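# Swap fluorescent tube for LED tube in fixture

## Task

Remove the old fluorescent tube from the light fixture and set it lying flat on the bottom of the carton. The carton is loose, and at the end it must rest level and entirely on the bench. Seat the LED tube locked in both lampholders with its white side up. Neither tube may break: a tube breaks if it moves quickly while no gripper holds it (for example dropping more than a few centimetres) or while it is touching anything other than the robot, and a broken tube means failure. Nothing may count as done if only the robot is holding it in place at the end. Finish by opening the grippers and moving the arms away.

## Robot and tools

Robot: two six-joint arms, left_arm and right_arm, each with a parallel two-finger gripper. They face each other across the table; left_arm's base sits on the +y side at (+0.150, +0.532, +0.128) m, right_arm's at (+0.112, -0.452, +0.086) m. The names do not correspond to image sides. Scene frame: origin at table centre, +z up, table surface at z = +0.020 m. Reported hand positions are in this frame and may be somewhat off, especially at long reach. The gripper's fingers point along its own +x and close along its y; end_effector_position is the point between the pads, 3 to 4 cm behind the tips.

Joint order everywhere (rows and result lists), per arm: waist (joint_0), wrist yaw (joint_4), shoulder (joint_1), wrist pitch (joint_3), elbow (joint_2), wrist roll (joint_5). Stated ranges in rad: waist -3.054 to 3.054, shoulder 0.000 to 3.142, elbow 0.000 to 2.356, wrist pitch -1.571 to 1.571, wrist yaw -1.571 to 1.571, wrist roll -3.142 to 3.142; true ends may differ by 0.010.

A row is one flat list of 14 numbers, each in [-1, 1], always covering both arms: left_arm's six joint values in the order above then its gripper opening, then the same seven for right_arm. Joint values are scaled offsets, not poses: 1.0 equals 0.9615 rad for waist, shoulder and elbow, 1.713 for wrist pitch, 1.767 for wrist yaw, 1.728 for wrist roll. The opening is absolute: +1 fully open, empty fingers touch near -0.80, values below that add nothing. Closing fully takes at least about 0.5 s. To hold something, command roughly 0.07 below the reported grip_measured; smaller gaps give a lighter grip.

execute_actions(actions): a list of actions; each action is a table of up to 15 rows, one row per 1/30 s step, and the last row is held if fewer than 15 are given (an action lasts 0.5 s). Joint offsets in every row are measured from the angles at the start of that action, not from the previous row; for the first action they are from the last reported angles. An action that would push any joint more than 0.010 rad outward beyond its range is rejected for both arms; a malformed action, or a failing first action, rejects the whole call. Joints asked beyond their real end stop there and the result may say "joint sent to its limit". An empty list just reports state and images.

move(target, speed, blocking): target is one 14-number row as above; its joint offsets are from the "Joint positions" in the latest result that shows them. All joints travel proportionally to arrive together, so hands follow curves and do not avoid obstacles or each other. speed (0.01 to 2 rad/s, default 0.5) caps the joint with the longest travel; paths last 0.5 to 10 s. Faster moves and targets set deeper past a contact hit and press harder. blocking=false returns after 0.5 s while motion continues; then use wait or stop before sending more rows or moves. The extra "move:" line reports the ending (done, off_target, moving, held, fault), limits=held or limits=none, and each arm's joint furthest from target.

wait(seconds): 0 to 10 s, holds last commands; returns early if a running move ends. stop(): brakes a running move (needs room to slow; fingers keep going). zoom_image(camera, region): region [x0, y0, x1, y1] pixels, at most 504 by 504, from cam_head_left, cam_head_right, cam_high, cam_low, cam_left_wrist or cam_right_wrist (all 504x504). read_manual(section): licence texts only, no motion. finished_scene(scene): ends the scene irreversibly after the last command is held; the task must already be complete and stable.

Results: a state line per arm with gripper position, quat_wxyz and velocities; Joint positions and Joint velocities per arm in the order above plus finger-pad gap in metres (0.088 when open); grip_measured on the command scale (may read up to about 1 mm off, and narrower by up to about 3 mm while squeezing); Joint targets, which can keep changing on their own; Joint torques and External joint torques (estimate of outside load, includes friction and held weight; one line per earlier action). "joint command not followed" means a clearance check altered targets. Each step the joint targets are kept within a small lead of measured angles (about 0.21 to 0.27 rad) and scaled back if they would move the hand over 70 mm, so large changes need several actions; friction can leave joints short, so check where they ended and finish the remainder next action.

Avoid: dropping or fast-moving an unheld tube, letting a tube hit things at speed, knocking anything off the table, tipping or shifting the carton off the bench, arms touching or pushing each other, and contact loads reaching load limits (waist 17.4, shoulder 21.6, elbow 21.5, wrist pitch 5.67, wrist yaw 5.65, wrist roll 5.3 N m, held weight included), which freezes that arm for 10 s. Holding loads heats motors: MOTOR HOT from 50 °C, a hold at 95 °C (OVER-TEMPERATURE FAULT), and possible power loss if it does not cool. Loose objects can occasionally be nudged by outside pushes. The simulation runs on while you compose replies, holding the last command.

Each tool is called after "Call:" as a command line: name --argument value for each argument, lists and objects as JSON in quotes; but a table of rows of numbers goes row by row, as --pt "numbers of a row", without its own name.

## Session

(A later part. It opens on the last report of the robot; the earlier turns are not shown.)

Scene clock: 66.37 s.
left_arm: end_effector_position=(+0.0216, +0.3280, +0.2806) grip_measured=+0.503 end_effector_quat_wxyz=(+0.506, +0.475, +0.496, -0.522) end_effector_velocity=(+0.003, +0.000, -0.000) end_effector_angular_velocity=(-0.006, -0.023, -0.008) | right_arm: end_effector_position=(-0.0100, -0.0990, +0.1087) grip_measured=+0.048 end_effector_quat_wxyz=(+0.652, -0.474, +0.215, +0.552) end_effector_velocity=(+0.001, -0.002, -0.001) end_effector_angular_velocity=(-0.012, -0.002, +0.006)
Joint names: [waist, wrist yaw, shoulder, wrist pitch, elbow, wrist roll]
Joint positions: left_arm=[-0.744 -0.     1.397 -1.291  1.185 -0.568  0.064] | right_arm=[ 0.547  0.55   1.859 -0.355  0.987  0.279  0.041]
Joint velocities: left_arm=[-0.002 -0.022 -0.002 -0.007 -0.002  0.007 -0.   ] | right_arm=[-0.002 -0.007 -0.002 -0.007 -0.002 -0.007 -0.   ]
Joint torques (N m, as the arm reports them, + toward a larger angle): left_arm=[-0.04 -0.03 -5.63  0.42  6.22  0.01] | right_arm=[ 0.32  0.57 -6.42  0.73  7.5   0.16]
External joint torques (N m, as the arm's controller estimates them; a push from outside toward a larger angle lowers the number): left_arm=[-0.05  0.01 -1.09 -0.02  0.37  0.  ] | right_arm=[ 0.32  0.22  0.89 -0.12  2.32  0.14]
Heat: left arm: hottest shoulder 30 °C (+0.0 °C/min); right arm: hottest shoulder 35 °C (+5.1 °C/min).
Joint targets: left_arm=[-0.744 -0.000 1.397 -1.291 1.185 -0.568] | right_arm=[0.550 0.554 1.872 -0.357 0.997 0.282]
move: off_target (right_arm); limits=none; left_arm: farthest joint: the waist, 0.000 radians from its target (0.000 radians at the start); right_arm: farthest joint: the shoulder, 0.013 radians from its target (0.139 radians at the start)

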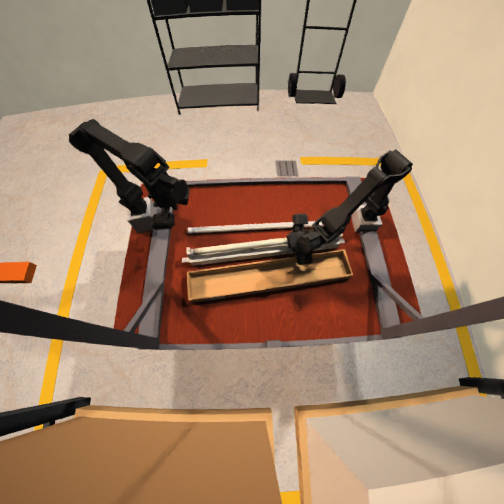

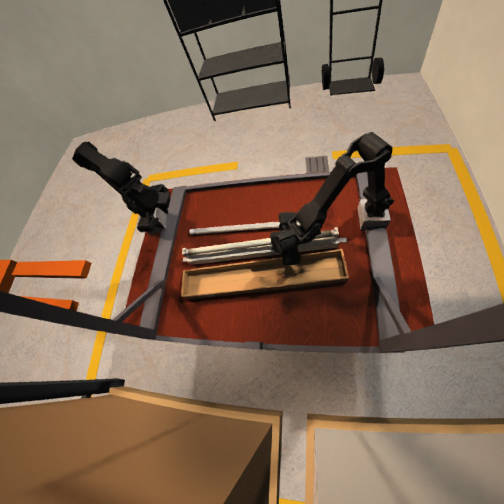

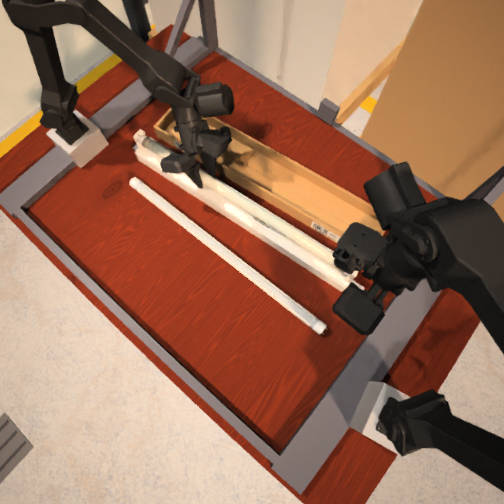

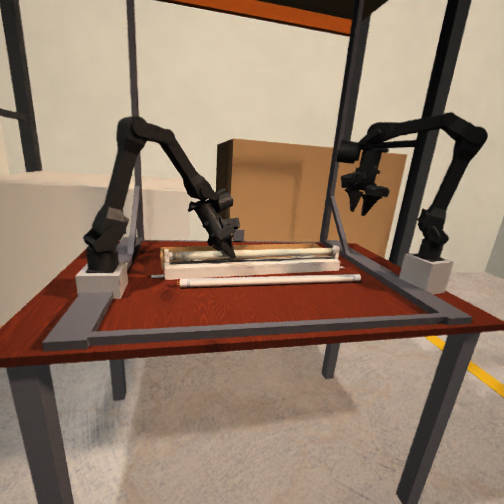

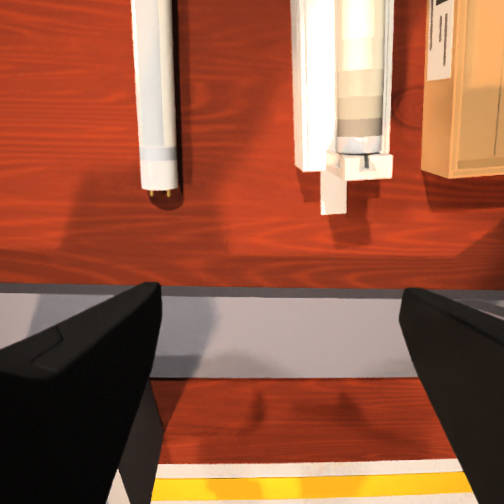

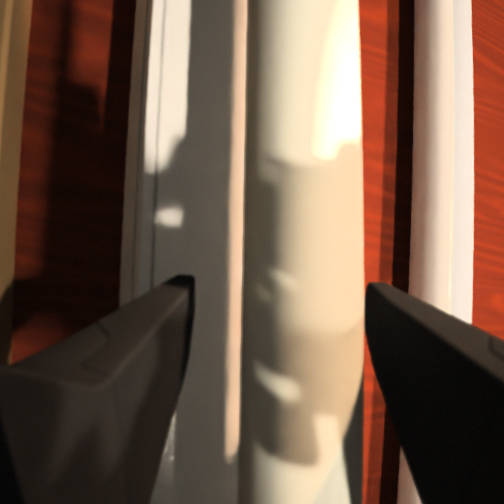

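Second sweep, then release and regrip at θ=0.

Call:
move --target '[0,0,0,0,0,0,0.5,-0.008,0,0,0,0,0,-0.46]'

Call:
move --target '[0,0,0,0,0,0,0.5,-0.185,-0.232,-0.142,0.099,-0.143,-0.002,-0.46]' --speed 0.25

Call:
move --target '[0,0,0,0,0,0,0.5,-0.206,-0.245,-0.03,0.102,-0.113,0.022,-0.46]' --speed 0.25

Call:
zoom_image --camera "cam_left_wrist" --region '[310,110,410,210]'

Scene clock: 72.40 s.
left_arm: end_effector_position=(+0.0216, +0.3280, +0.2806) grip_measured=+0.503 end_effector_quat_wxyz=(+0.506, +0.475, +0.496, -0.522) end_effector_velocity=(-0.002, -0.000, -0.001) end_effector_angular_velocity=(+0.003, +0.009, +0.019) | right_arm: end_effector_position=(-0.0070, -0.0986, +0.1091) grip_measured=-0.340 end_effector_quat_wxyz=(+0.655, -0.475, +0.213, +0.548) end_effector_velocity=(+0.002, -0.004, -0.003) end_effector_angular_velocity=(-0.032, +0.003, +0.006)
Joint names: [waist, wrist yaw, shoulder, wrist pitch, elbow, wrist roll]
Joint positions: left_arm=[-0.744 -0.     1.397 -1.291  1.185 -0.568  0.064] | right_arm=[ 0.542  0.558  1.859 -0.358  0.987  0.278  0.022]
Joint velocities: left_arm=[-0.002  0.007  0.002  0.007 -0.002 -0.022 -0.   ] | right_arm=[-0.007 -0.022 -0.002 -0.022 -0.002 -0.007 -0.   ]
Joint torques (N m, as the arm reports them, + toward a larger angle): left_arm=[-0.04 -0.03 -5.62  0.42  6.21  0.01] | right_arm=[-0.19  0.08 -7.92  0.99  6.08  0.08]
External joint torques (N m, as the arm's controller estimates them; a push from outside toward a larger angle lowers the number): left_arm=[-0.04  0.01 -1.1  -0.04  0.33  0.  ] | right_arm=[-0.16 -0.27 -0.63  0.16  0.94  0.05]
Heat: left arm: hottest shoulder 30 °C (-1.0 °C/min); right arm: hottest shoulder 35 °C (+4.0 °C/min).
Joint targets: left_arm=[-0.744 -0.000 1.397 -1.291 1.185 -0.568] | right_arm=[0.539 0.550 1.859 -0.355 0.987 0.279]
move: done; limits=none; left_arm: farthest joint: the waist, 0.000 radians from its target (0.000 radians at the start); right_arm: farthest joint: the wrist yaw, 0.008 radians from its target (0.000 radians at the start)

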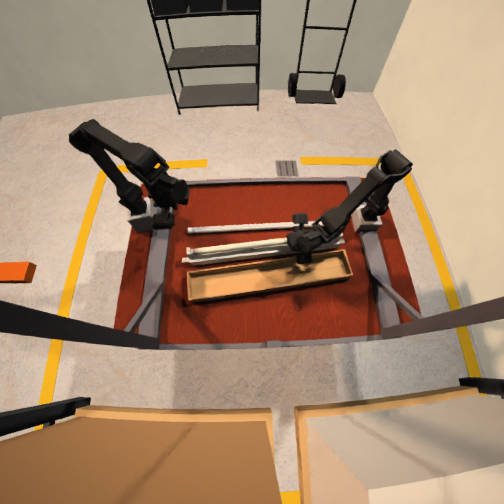

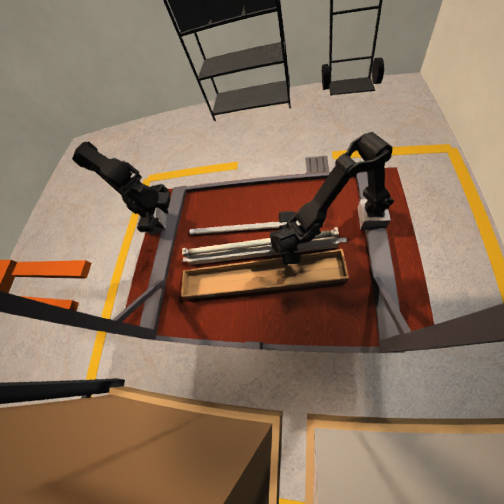

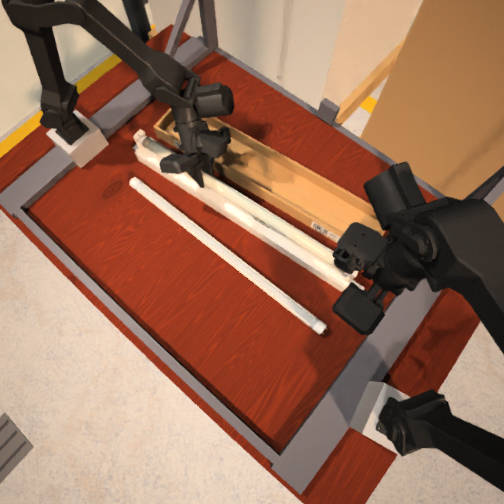

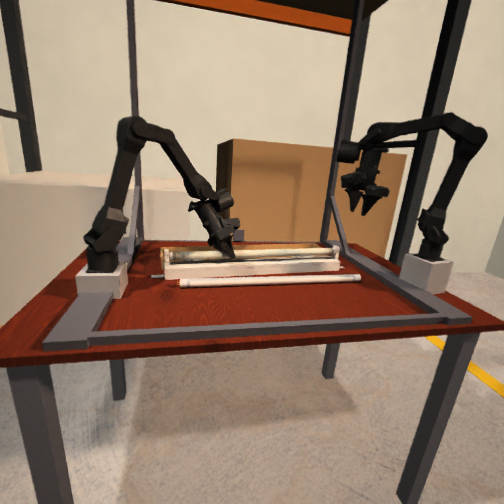

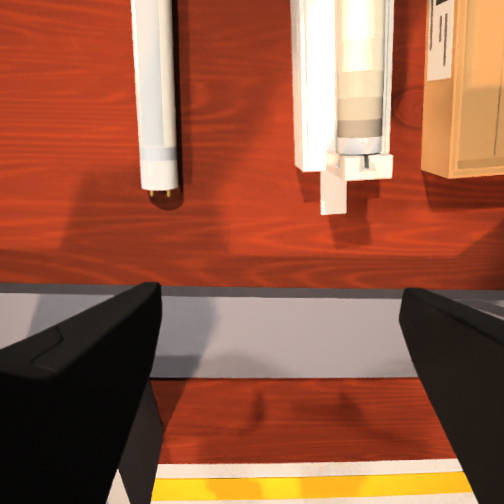

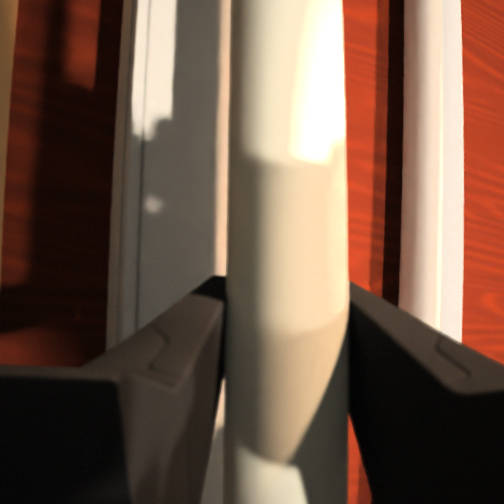

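Scene clock: 74.57 s.
left_arm: end_effector_position=(+0.0216, +0.3280, +0.2806) grip_measured=+0.503 end_effector_quat_wxyz=(+0.506, +0.475, +0.496, -0.522) end_effector_velocity=(+0.001, +0.001, +0.001) end_effector_angular_velocity=(-0.001, -0.006, +0.020) | right_arm: end_effector_position=(-0.0006, -0.0972, +0.1103) grip_measured=-0.340 end_effector_quat_wxyz=(+0.593, -0.363, +0.343, +0.631) end_effector_velocity=(-0.000, +0.001, +0.001) end_effector_angular_velocity=(+0.005, +0.005, +0.007)
Joint names: [waist, wrist yaw, shoulder, wrist pitch, elbow, wrist roll]
Joint positions: left_arm=[-0.744 -0.     1.397 -1.291  1.185 -0.568  0.064] | right_arm=[ 0.37   0.15   1.736 -0.19   0.86   0.269  0.022]
Joint velocities: left_arm=[-0.002 -0.007 -0.002 -0.007  0.002 -0.022  0.   ] | right_arm=[-0.002 -0.007 -0.002  0.007 -0.002 -0.007 -0.   ]
Joint torques (N m, as the arm reports them, + toward a larger angle): left_arm=[-0.05 -0.03 -5.63  0.42  6.22  0.  ] | right_arm=[-0.15  0.06 -8.83  1.07  5.34  0.17]
External joint torques (N m, as the arm's controller estimates them; a push from outside toward a larger angle lowers the number): left_arm=[-0.05  0.01 -1.01 -0.03  0.29  0.  ] | right_arm=[-0.14 -0.04 -2.15 -0.05 -0.12  0.16]
Heat: left arm: hottest shoulder 30 °C (-1.0 °C/min); right arm: hottest shoulder 35 °C (+4.1 °C/min).
Joint targets: left_arm=[-0.744 -0.000 1.397 -1.291 1.185 -0.568] | right_arm=[0.364 0.148 1.722 -0.189 0.850 0.274]
move: off_target (right_arm); limits=none; left_arm: farthest joint: the waist, 0.000 radians from its target (0.000 radians at the start); right_arm: farthest joint: the shoulder, 0.013 radians from its target (0.137 radians at the start)

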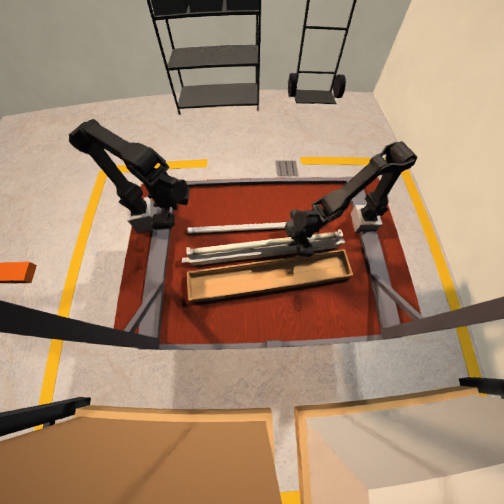

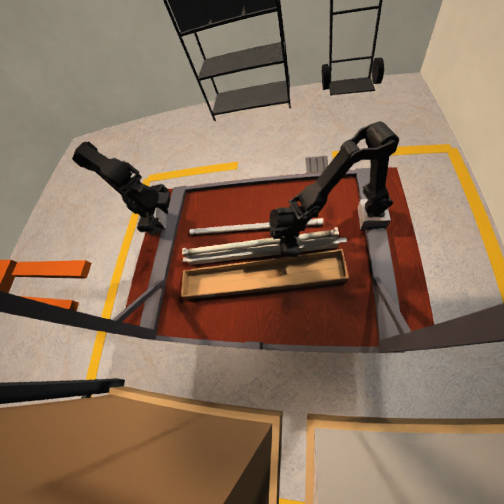

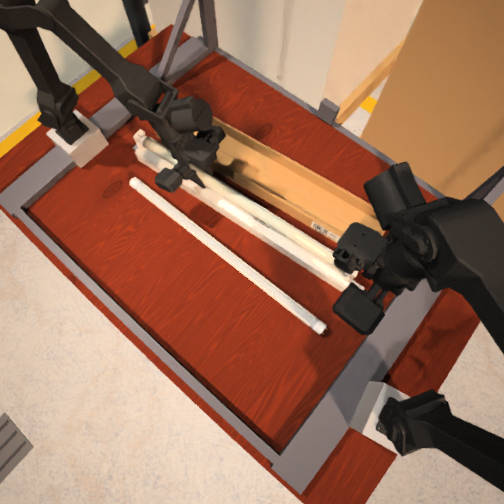

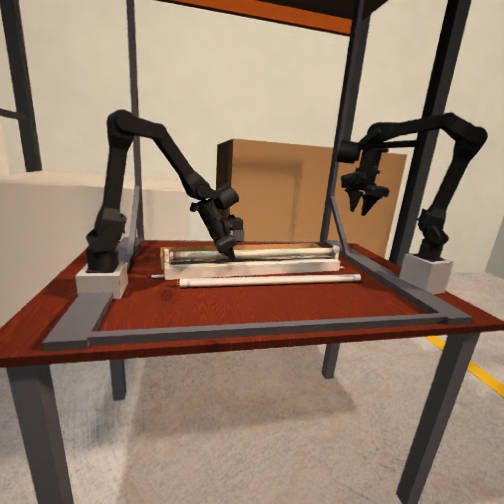

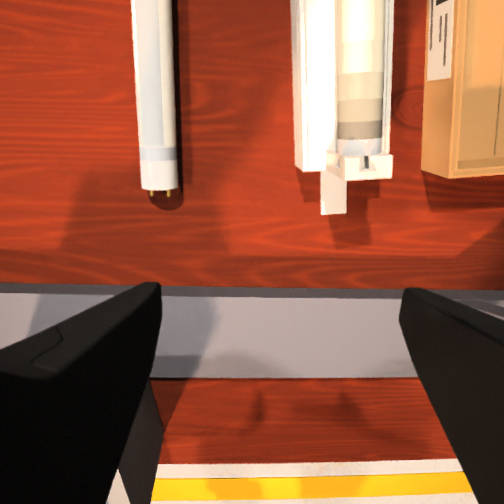

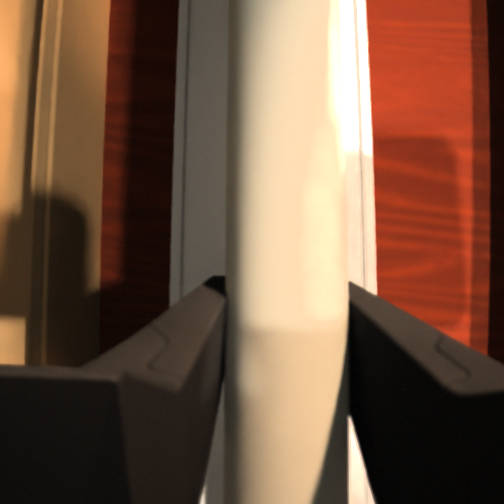

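Scene clock: 76.87 s.
left_arm: end_effector_position=(+0.0216, +0.3280, +0.2806) grip_measured=+0.503 end_effector_quat_wxyz=(+0.506, +0.475, +0.496, -0.522) end_effector_velocity=(+0.002, +0.002, -0.000) end_effector_angular_velocity=(+0.002, -0.011, -0.024) | right_arm: end_effector_position=(+0.0057, -0.0972, +0.1091) grip_measured=-0.340 end_effector_quat_wxyz=(+0.508, -0.240, +0.457, +0.690) end_effector_velocity=(+0.000, -0.004, -0.002) end_effector_angular_velocity=(-0.005, -0.007, +0.019)
Joint names: [waist, wrist yaw, shoulder, wrist pitch, elbow, wrist roll]
Joint positions: left_arm=[-0.744 -0.     1.397 -1.291  1.185 -0.568  0.064] | right_arm=[ 0.179 -0.282  1.716 -0.018  0.759  0.301  0.022]
Joint velocities: left_arm=[-0.002 -0.007 -0.002 -0.007 -0.002  0.022 -0.   ] | right_arm=[-0.002 -0.007 -0.002 -0.007 -0.007 -0.022 -0.   ]
Joint torques (N m, as the arm reports them, + toward a larger angle): left_arm=[-0.05 -0.03 -5.63  0.42  6.21  0.  ] | right_arm=[-0.66 -0.14 -8.09  1.34  5.59  0.21]
External joint torques (N m, as the arm's controller estimates them; a push from outside toward a larger angle lowers the number): left_arm=[-0.04  0.01 -1.1  -0.04  0.33  0.  ] | right_arm=[-0.7   0.01 -1.77  0.14  0.38  0.23]
Heat: left arm: hottest shoulder 30 °C (-1.0 °C/min); right arm: hottest shoulder 35 °C (+4.0 °C/min).
Joint targets: left_arm=[-0.744 -0.000 1.397 -1.291 1.185 -0.568] | right_arm=[0.172 -0.283 1.707 -0.015 0.752 0.308]
move: done; limits=none; left_arm: farthest joint: the waist, 0.000 radians from its target (0.000 radians at the start); right_arm: farthest joint: the shoulder, 0.008 radians from its target (0.029 radians at the start)

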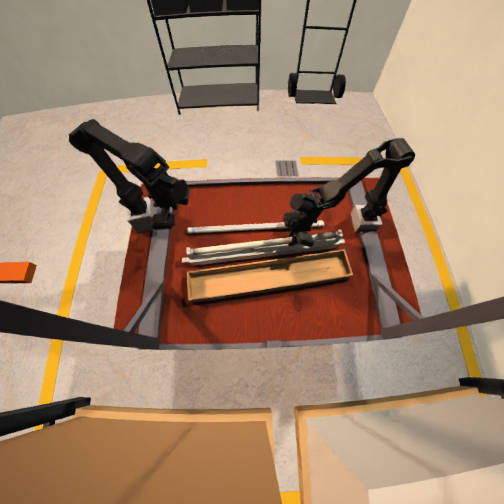

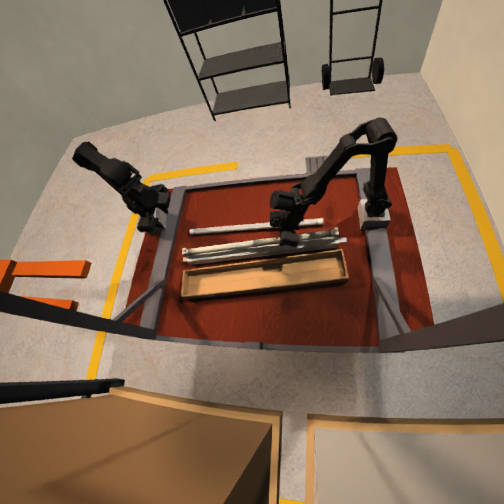

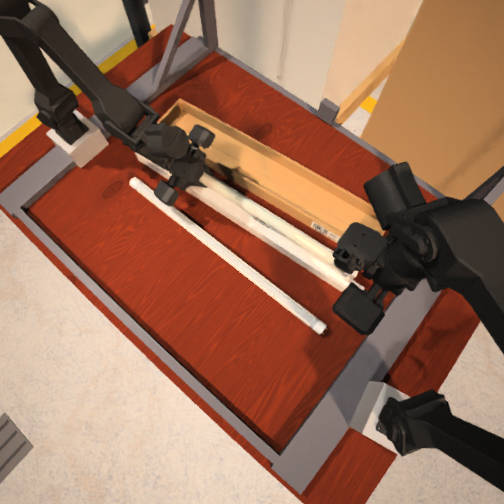

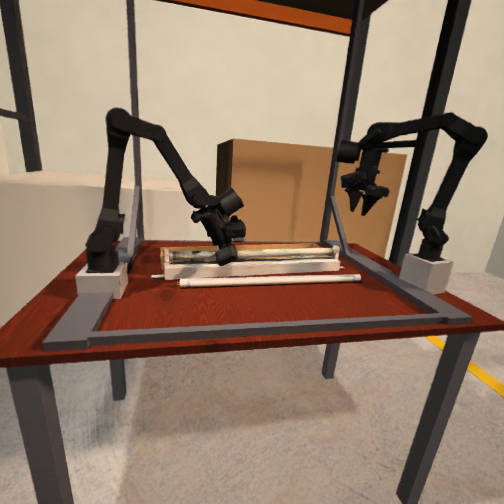

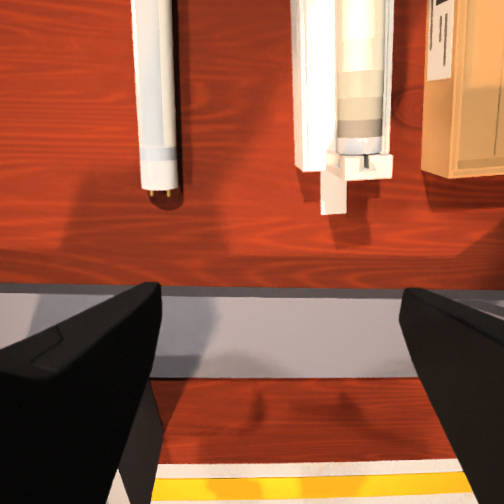

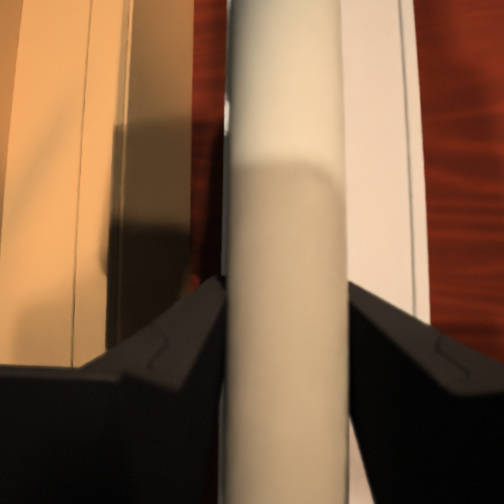

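Region (310, 110, 410, 210) of cam_left_wrist's 504x504 image, scaled by 5.040, with more detail than that image has.

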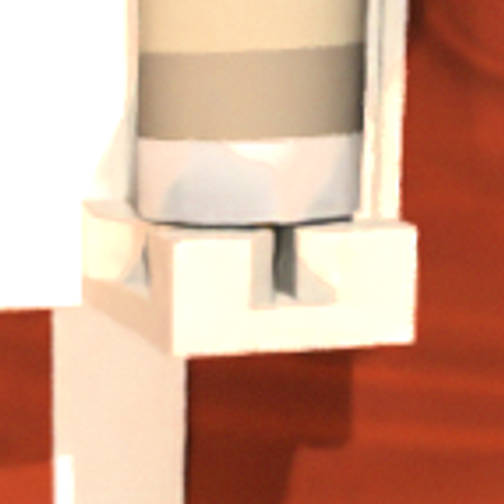

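Regrip at 0 and test a lift.

Call:
move --target '[0,0,0,0,0,0,0.5,0,0,0,0,0,0,0.05]'

Call:
move --target '[0,0,0,0,0,0,0.5,0.202,0.247,0.034,-0.1,0.113,-0.018,0.05]' --speed 0.4

Call:
move --target '[0,0,0,0,0,0,0.5,0,0,0,0,0,0,-0.48]'

Call:
move --target '[0,0,0,0,0,0,0.5,0,0,-0.056,-0.05,0.05,0,-0.48]' --speed 0.05

Scene clock: 83.10 s.
left_arm: end_effector_position=(+0.0216, +0.3280, +0.2806) grip_measured=+0.503 end_effector_quat_wxyz=(+0.506, +0.475, +0.496, -0.522) end_effector_velocity=(+0.001, -0.000, -0.000) end_effector_angular_velocity=(-0.010, -0.002, +0.005) | right_arm: end_effector_position=(+0.0057, -0.0974, +0.1090) grip_measured=+0.046 end_effector_quat_wxyz=(+0.507, -0.240, +0.457, +0.690) end_effector_velocity=(-0.001, -0.007, -0.003) end_effector_angular_velocity=(-0.027, +0.010, +0.016)
Joint names: [waist, wrist yaw, shoulder, wrist pitch, elbow, wrist roll]
Joint positions: left_arm=[-0.744 -0.     1.397 -1.291  1.185 -0.568  0.064] | right_arm=[ 0.179 -0.283  1.716 -0.018  0.759  0.302  0.041]
Joint velocities: left_arm=[-0.002 -0.007 -0.007  0.007 -0.007 -0.007 -0.   ] | right_arm=[-0.002 -0.022 -0.002 -0.022 -0.007 -0.007  0.   ]
Joint torques (N m, as the arm reports them, + toward a larger angle): left_arm=[-0.05 -0.03 -5.63  0.42  6.21  0.  ] | right_arm=[ 0.22 -0.1  -6.79  1.18  6.43 -0.05]
External joint torques (N m, as the arm's controller estimates them; a push from outside toward a larger angle lowers the number): left_arm=[-0.04  0.01 -1.04 -0.02  0.34  0.  ] | right_arm=[ 0.15  0.07 -0.46 -0.02  1.23 -0.03]
Heat: left arm: hottest shoulder 30 °C (-1.0 °C/min); right arm: hottest shoulder 35 °C (+3.0 °C/min).
Joint targets: left_arm=[-0.744 -0.000 1.397 -1.291 1.185 -0.568] | right_arm=[0.179 -0.282 1.716 -0.018 0.759 0.301]
move: done; limits=none; left_arm: farthest joint: the waist, 0.000 radians from its target (0.000 radians at the start); right_arm: farthest joint: the wrist yaw, 0.001 radians from its target (0.001 radians at the start)

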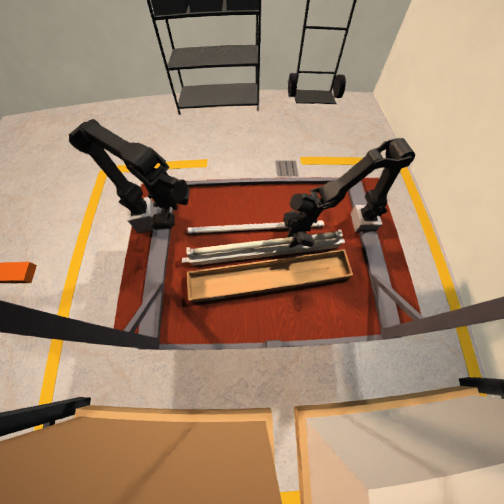

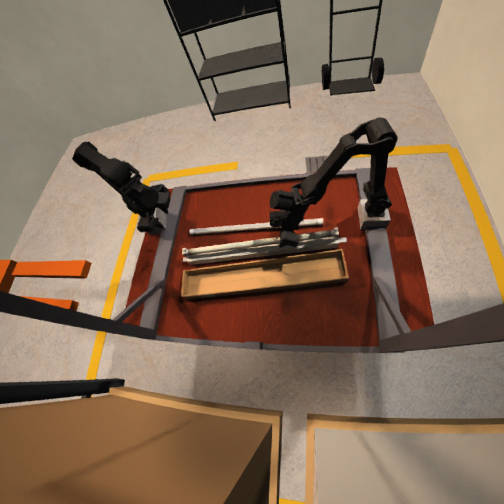

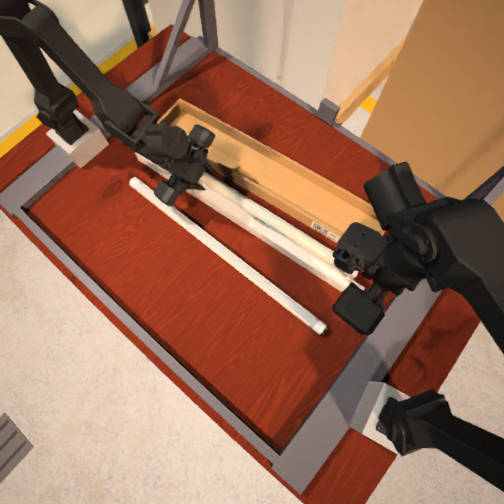

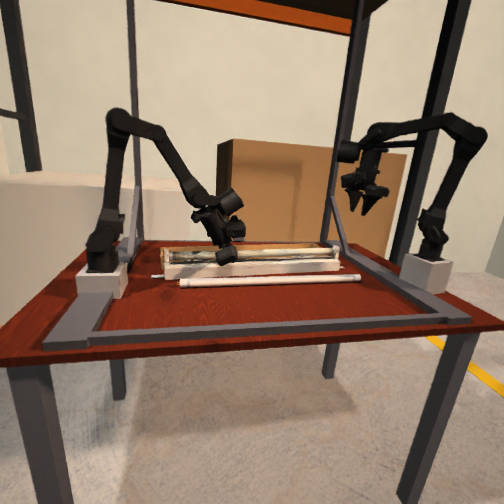

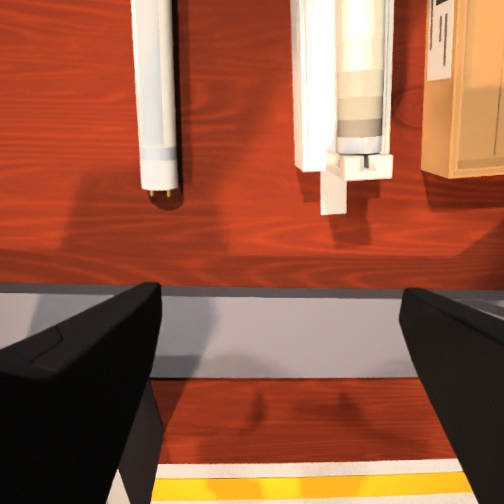

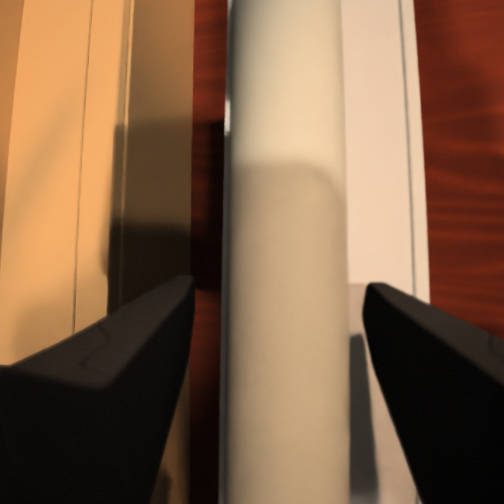

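Scene clock: 84.83 s.
left_arm: end_effector_position=(+0.0216, +0.3280, +0.2806) grip_measured=+0.503 end_effector_quat_wxyz=(+0.506, +0.475, +0.496, -0.522) end_effector_velocity=(+0.001, -0.003, +0.001) end_effector_angular_velocity=(-0.022, -0.012, +0.006) | right_arm: end_effector_position=(-0.0006, -0.0977, +0.1096) grip_measured=+0.048 end_effector_quat_wxyz=(+0.594, -0.362, +0.345, +0.631) end_effector_velocity=(-0.001, +0.002, +0.002) end_effector_angular_velocity=(+0.010, -0.001, +0.020)
Joint names: [waist, wrist yaw, shoulder, wrist pitch, elbow, wrist roll]
Joint positions: left_arm=[-0.744 -0.     1.397 -1.291  1.185 -0.568  0.064] | right_arm=[ 0.37   0.149  1.736 -0.188  0.858  0.274  0.041]
Joint velocities: left_arm=[-0.002 -0.022 -0.002  0.007  0.002 -0.007  0.   ] | right_arm=[-0.002 -0.007 -0.002  0.007  0.002 -0.022  0.   ]
Joint torques (N m, as the arm reports them, + toward a larger angle): left_arm=[-0.04 -0.03 -5.62  0.42  6.21  0.01] | right_arm=[ 0.35  0.3  -5.9   0.96  7.78 -0.09]
External joint torques (N m, as the arm's controller estimates them; a push from outside toward a larger angle lowers the number): left_arm=[-0.03  0.01 -1.07 -0.05  0.28  0.  ] | right_arm=[ 0.35  0.2   0.82 -0.19  2.26 -0.1 ]
Heat: left arm: hottest shoulder 30 °C (-1.0 °C/min); right arm: hottest shoulder 35 °C (+3.0 °C/min).
Joint targets: left_arm=[-0.744 -0.000 1.397 -1.291 1.185 -0.568] | right_arm=[0.373 0.153 1.749 -0.189 0.867 0.271]
move: off_target (right_arm); limits=none; left_arm: farthest joint: the waist, 0.000 radians from its target (0.000 radians at the start); right_arm: farthest joint: the shoulder, 0.013 radians from its target (0.033 radians at the start)

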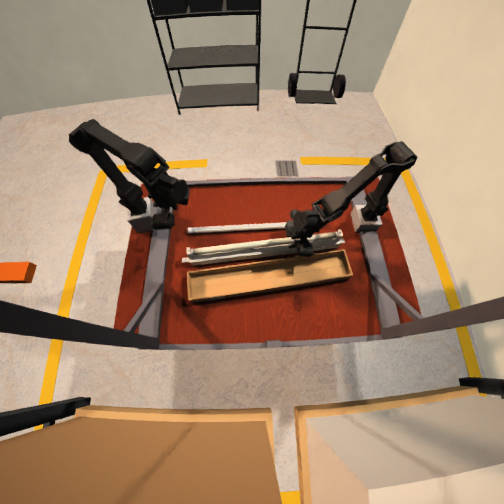

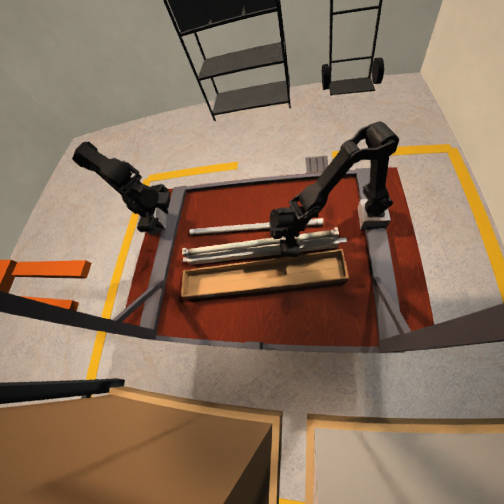

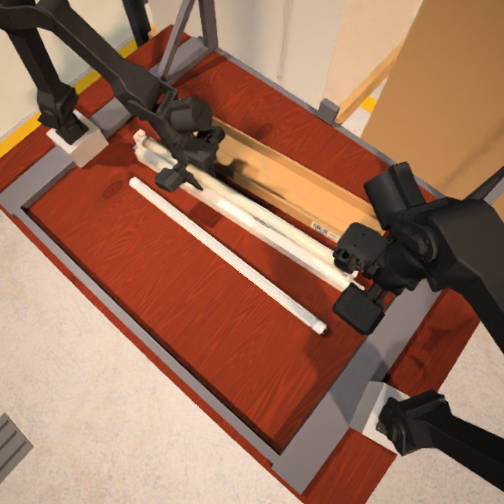

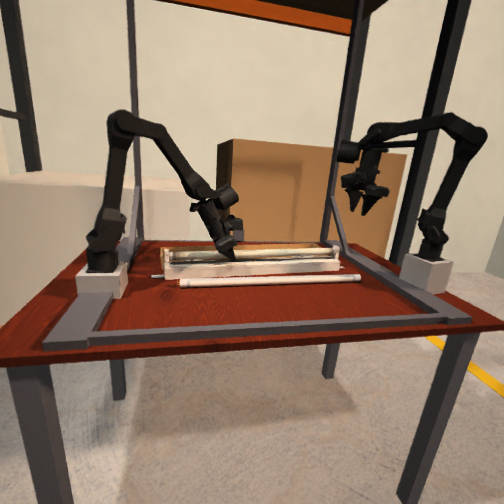

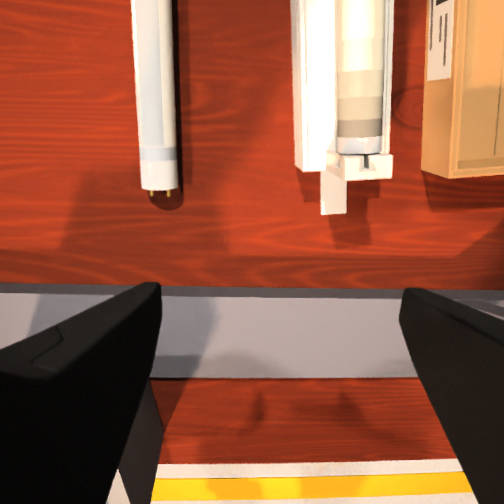

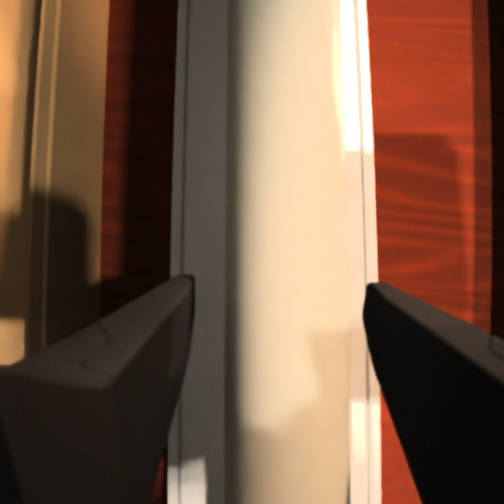

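Scene clock: 85.33 s.
left_arm: end_effector_position=(+0.0216, +0.3280, +0.2806) grip_measured=+0.503 end_effector_quat_wxyz=(+0.506, +0.475, +0.496, -0.522) end_effector_velocity=(+0.001, -0.002, -0.000) end_effector_angular_velocity=(-0.010, -0.002, +0.010) | right_arm: end_effector_position=(-0.0007, -0.0978, +0.1096) grip_measured=-0.338 end_effector_quat_wxyz=(+0.593, -0.363, +0.344, +0.631) end_effector_velocity=(-0.001, +0.002, +0.002) end_effector_angular_velocity=(+0.009, +0.007, +0.007)
Joint names: [waist, wrist yaw, shoulder, wrist pitch, elbow, wrist roll]
Joint positions: left_arm=[-0.744 -0.     1.397 -1.291  1.185 -0.568  0.064] | right_arm=[ 0.37   0.149  1.736 -0.188  0.858  0.271  0.022]
Joint velocities: left_arm=[ 0.002 -0.007 -0.002  0.007 -0.002 -0.007  0.   ] | right_arm=[-0.002 -0.007 -0.002  0.007  0.002 -0.007 -0.   ]
Joint torques (N m, as the arm reports them, + toward a larger angle): left_arm=[-0.04 -0.03 -5.62  0.41  6.2   0.  ] | right_arm=[ 0.07  0.16 -7.38  1.09  6.61  0.06]
External joint torques (N m, as the arm's controller estimates them; a push from outside toward a larger angle lowers the number): left_arm=[-0.05  0.01 -1.06 -0.04  0.31  0.  ] | right_arm=[ 0.07  0.06 -0.68 -0.04  1.12  0.05]
Heat: left arm: hottest shoulder 30 °C (-1.0 °C/min); right arm: hottest shoulder 35 °C (+3.0 °C/min).
Joint targets: left_arm=[-0.744 -0.000 1.397 -1.291 1.185 -0.568] | right_arm=[0.370 0.149 1.736 -0.188 0.858 0.273]
move: done; limits=none; left_arm: farthest joint: the waist, 0.000 radians from its target (0.000 radians at the start); right_arm: farthest joint: the wrist roll, 0.003 radians from its target (0.000 radians at the start)

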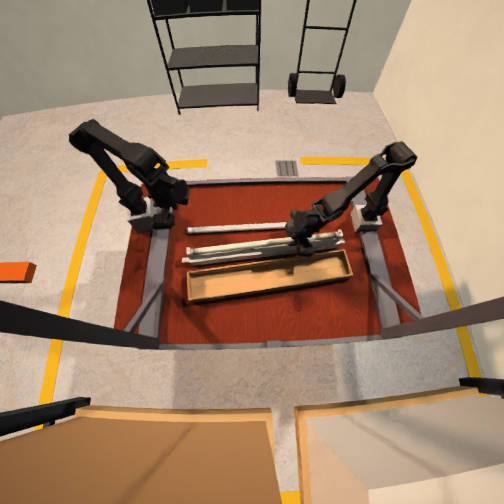

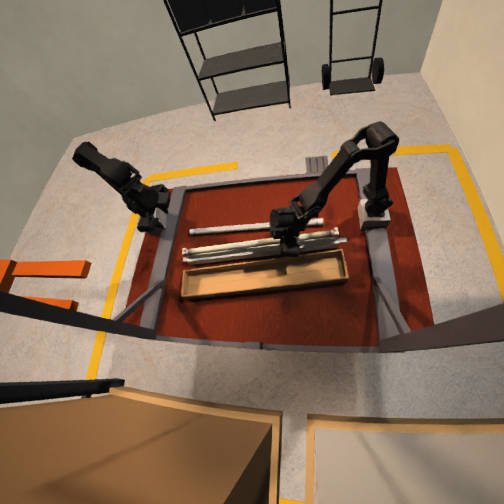

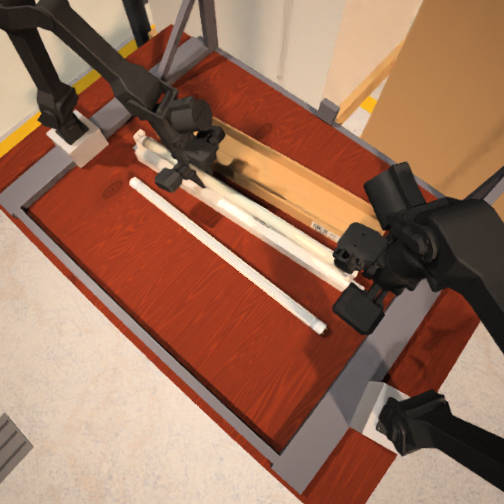

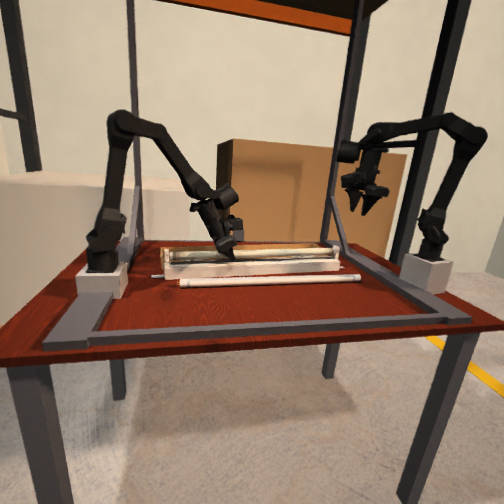

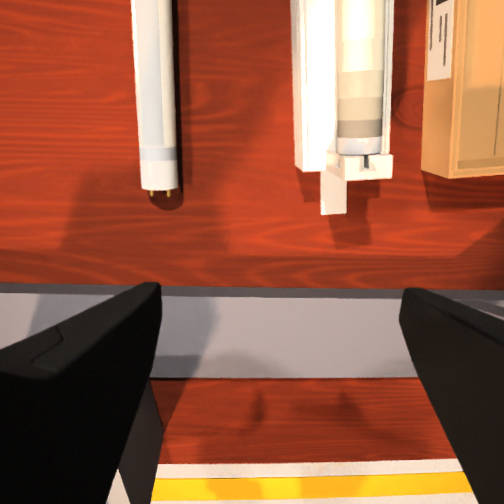

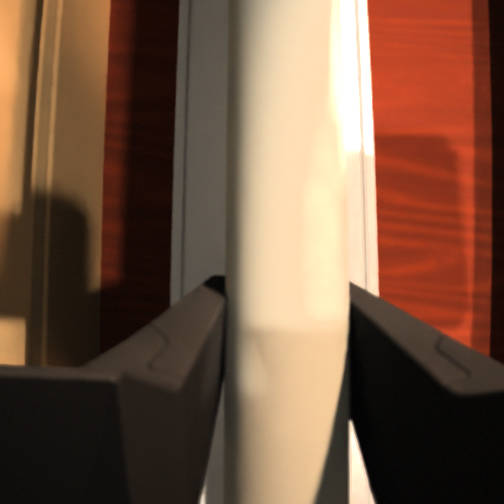

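Scene clock: 87.40 s.
left_arm: end_effector_position=(+0.0216, +0.3280, +0.2806) grip_measured=+0.503 end_effector_quat_wxyz=(+0.506, +0.475, +0.496, -0.522) end_effector_velocity=(+0.005, +0.003, -0.000) end_effector_angular_velocity=(+0.007, -0.031, -0.008) | right_arm: end_effector_position=(-0.0005, -0.0993, +0.1241) grip_measured=-0.338 end_effector_quat_wxyz=(+0.591, -0.368, +0.346, +0.629) end_effector_velocity=(+0.003, -0.001, -0.001) end_effector_angular_velocity=(-0.005, -0.005, -0.012)
Joint names: [waist, wrist yaw, shoulder, wrist pitch, elbow, wrist roll]
Joint positions: left_arm=[-0.744 -0.     1.397 -1.291  1.185 -0.568  0.064] | right_arm=[ 0.371  0.149  1.702 -0.272  0.894  0.27   0.022]
Joint velocities: left_arm=[-0.002 -0.022 -0.002 -0.022 -0.002  0.007 -0.   ] | right_arm=[-0.002  0.007 -0.002 -0.007 -0.002  0.007 -0.001]
Joint torques (N m, as the arm reports them, + toward a larger angle): left_arm=[-0.04 -0.03 -5.63  0.42  6.21  0.01] | right_arm=[ 0.01  0.18 -9.6   0.96  8.29 -0.02]
External joint torques (N m, as the arm's controller estimates them; a push from outside toward a larger angle lowers the number): left_arm=[-0.04  0.01 -1.06 -0.01  0.35  0.  ] | right_arm=[ 0.02  0.08 -2.99 -0.15  2.65 -0.03]
Heat: left arm: hottest shoulder 30 °C (-1.0 °C/min); right arm: hottest shoulder 36 °C (+4.0 °C/min).
Joint targets: left_arm=[-0.744 -0.000 1.397 -1.291 1.185 -0.568] | right_arm=[0.370 0.149 1.682 -0.273 0.906 0.271]
move: off_target (right_arm); limits=none; left_arm: farthest joint: the waist, 0.000 radians from its target (0.000 radians at the start); right_arm: farthest joint: the shoulder, 0.020 radians from its target (0.054 radians at the start)

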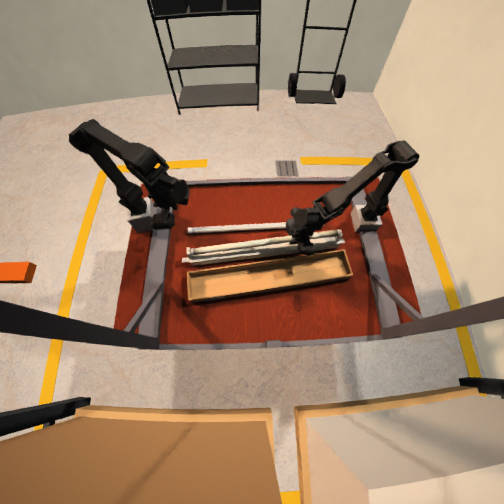

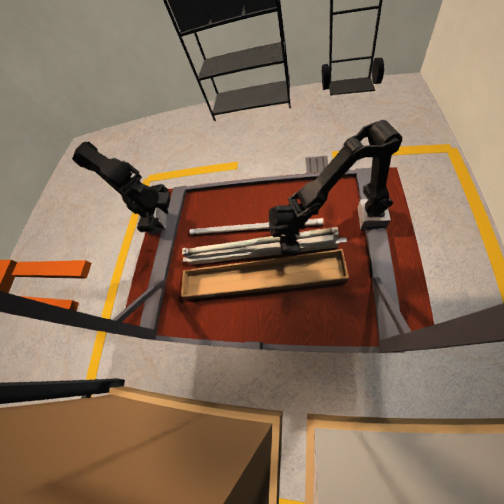

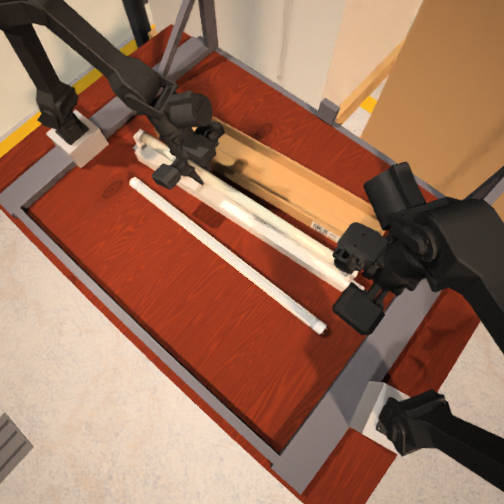

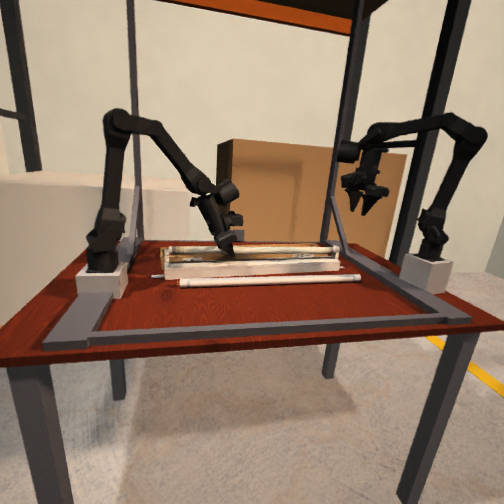

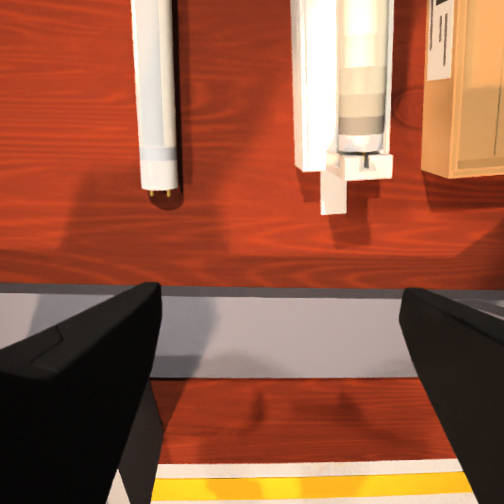

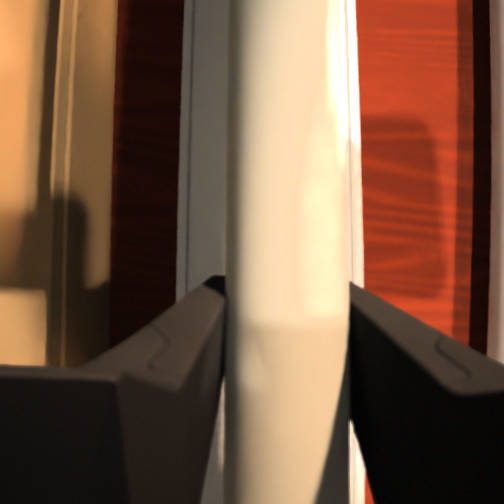

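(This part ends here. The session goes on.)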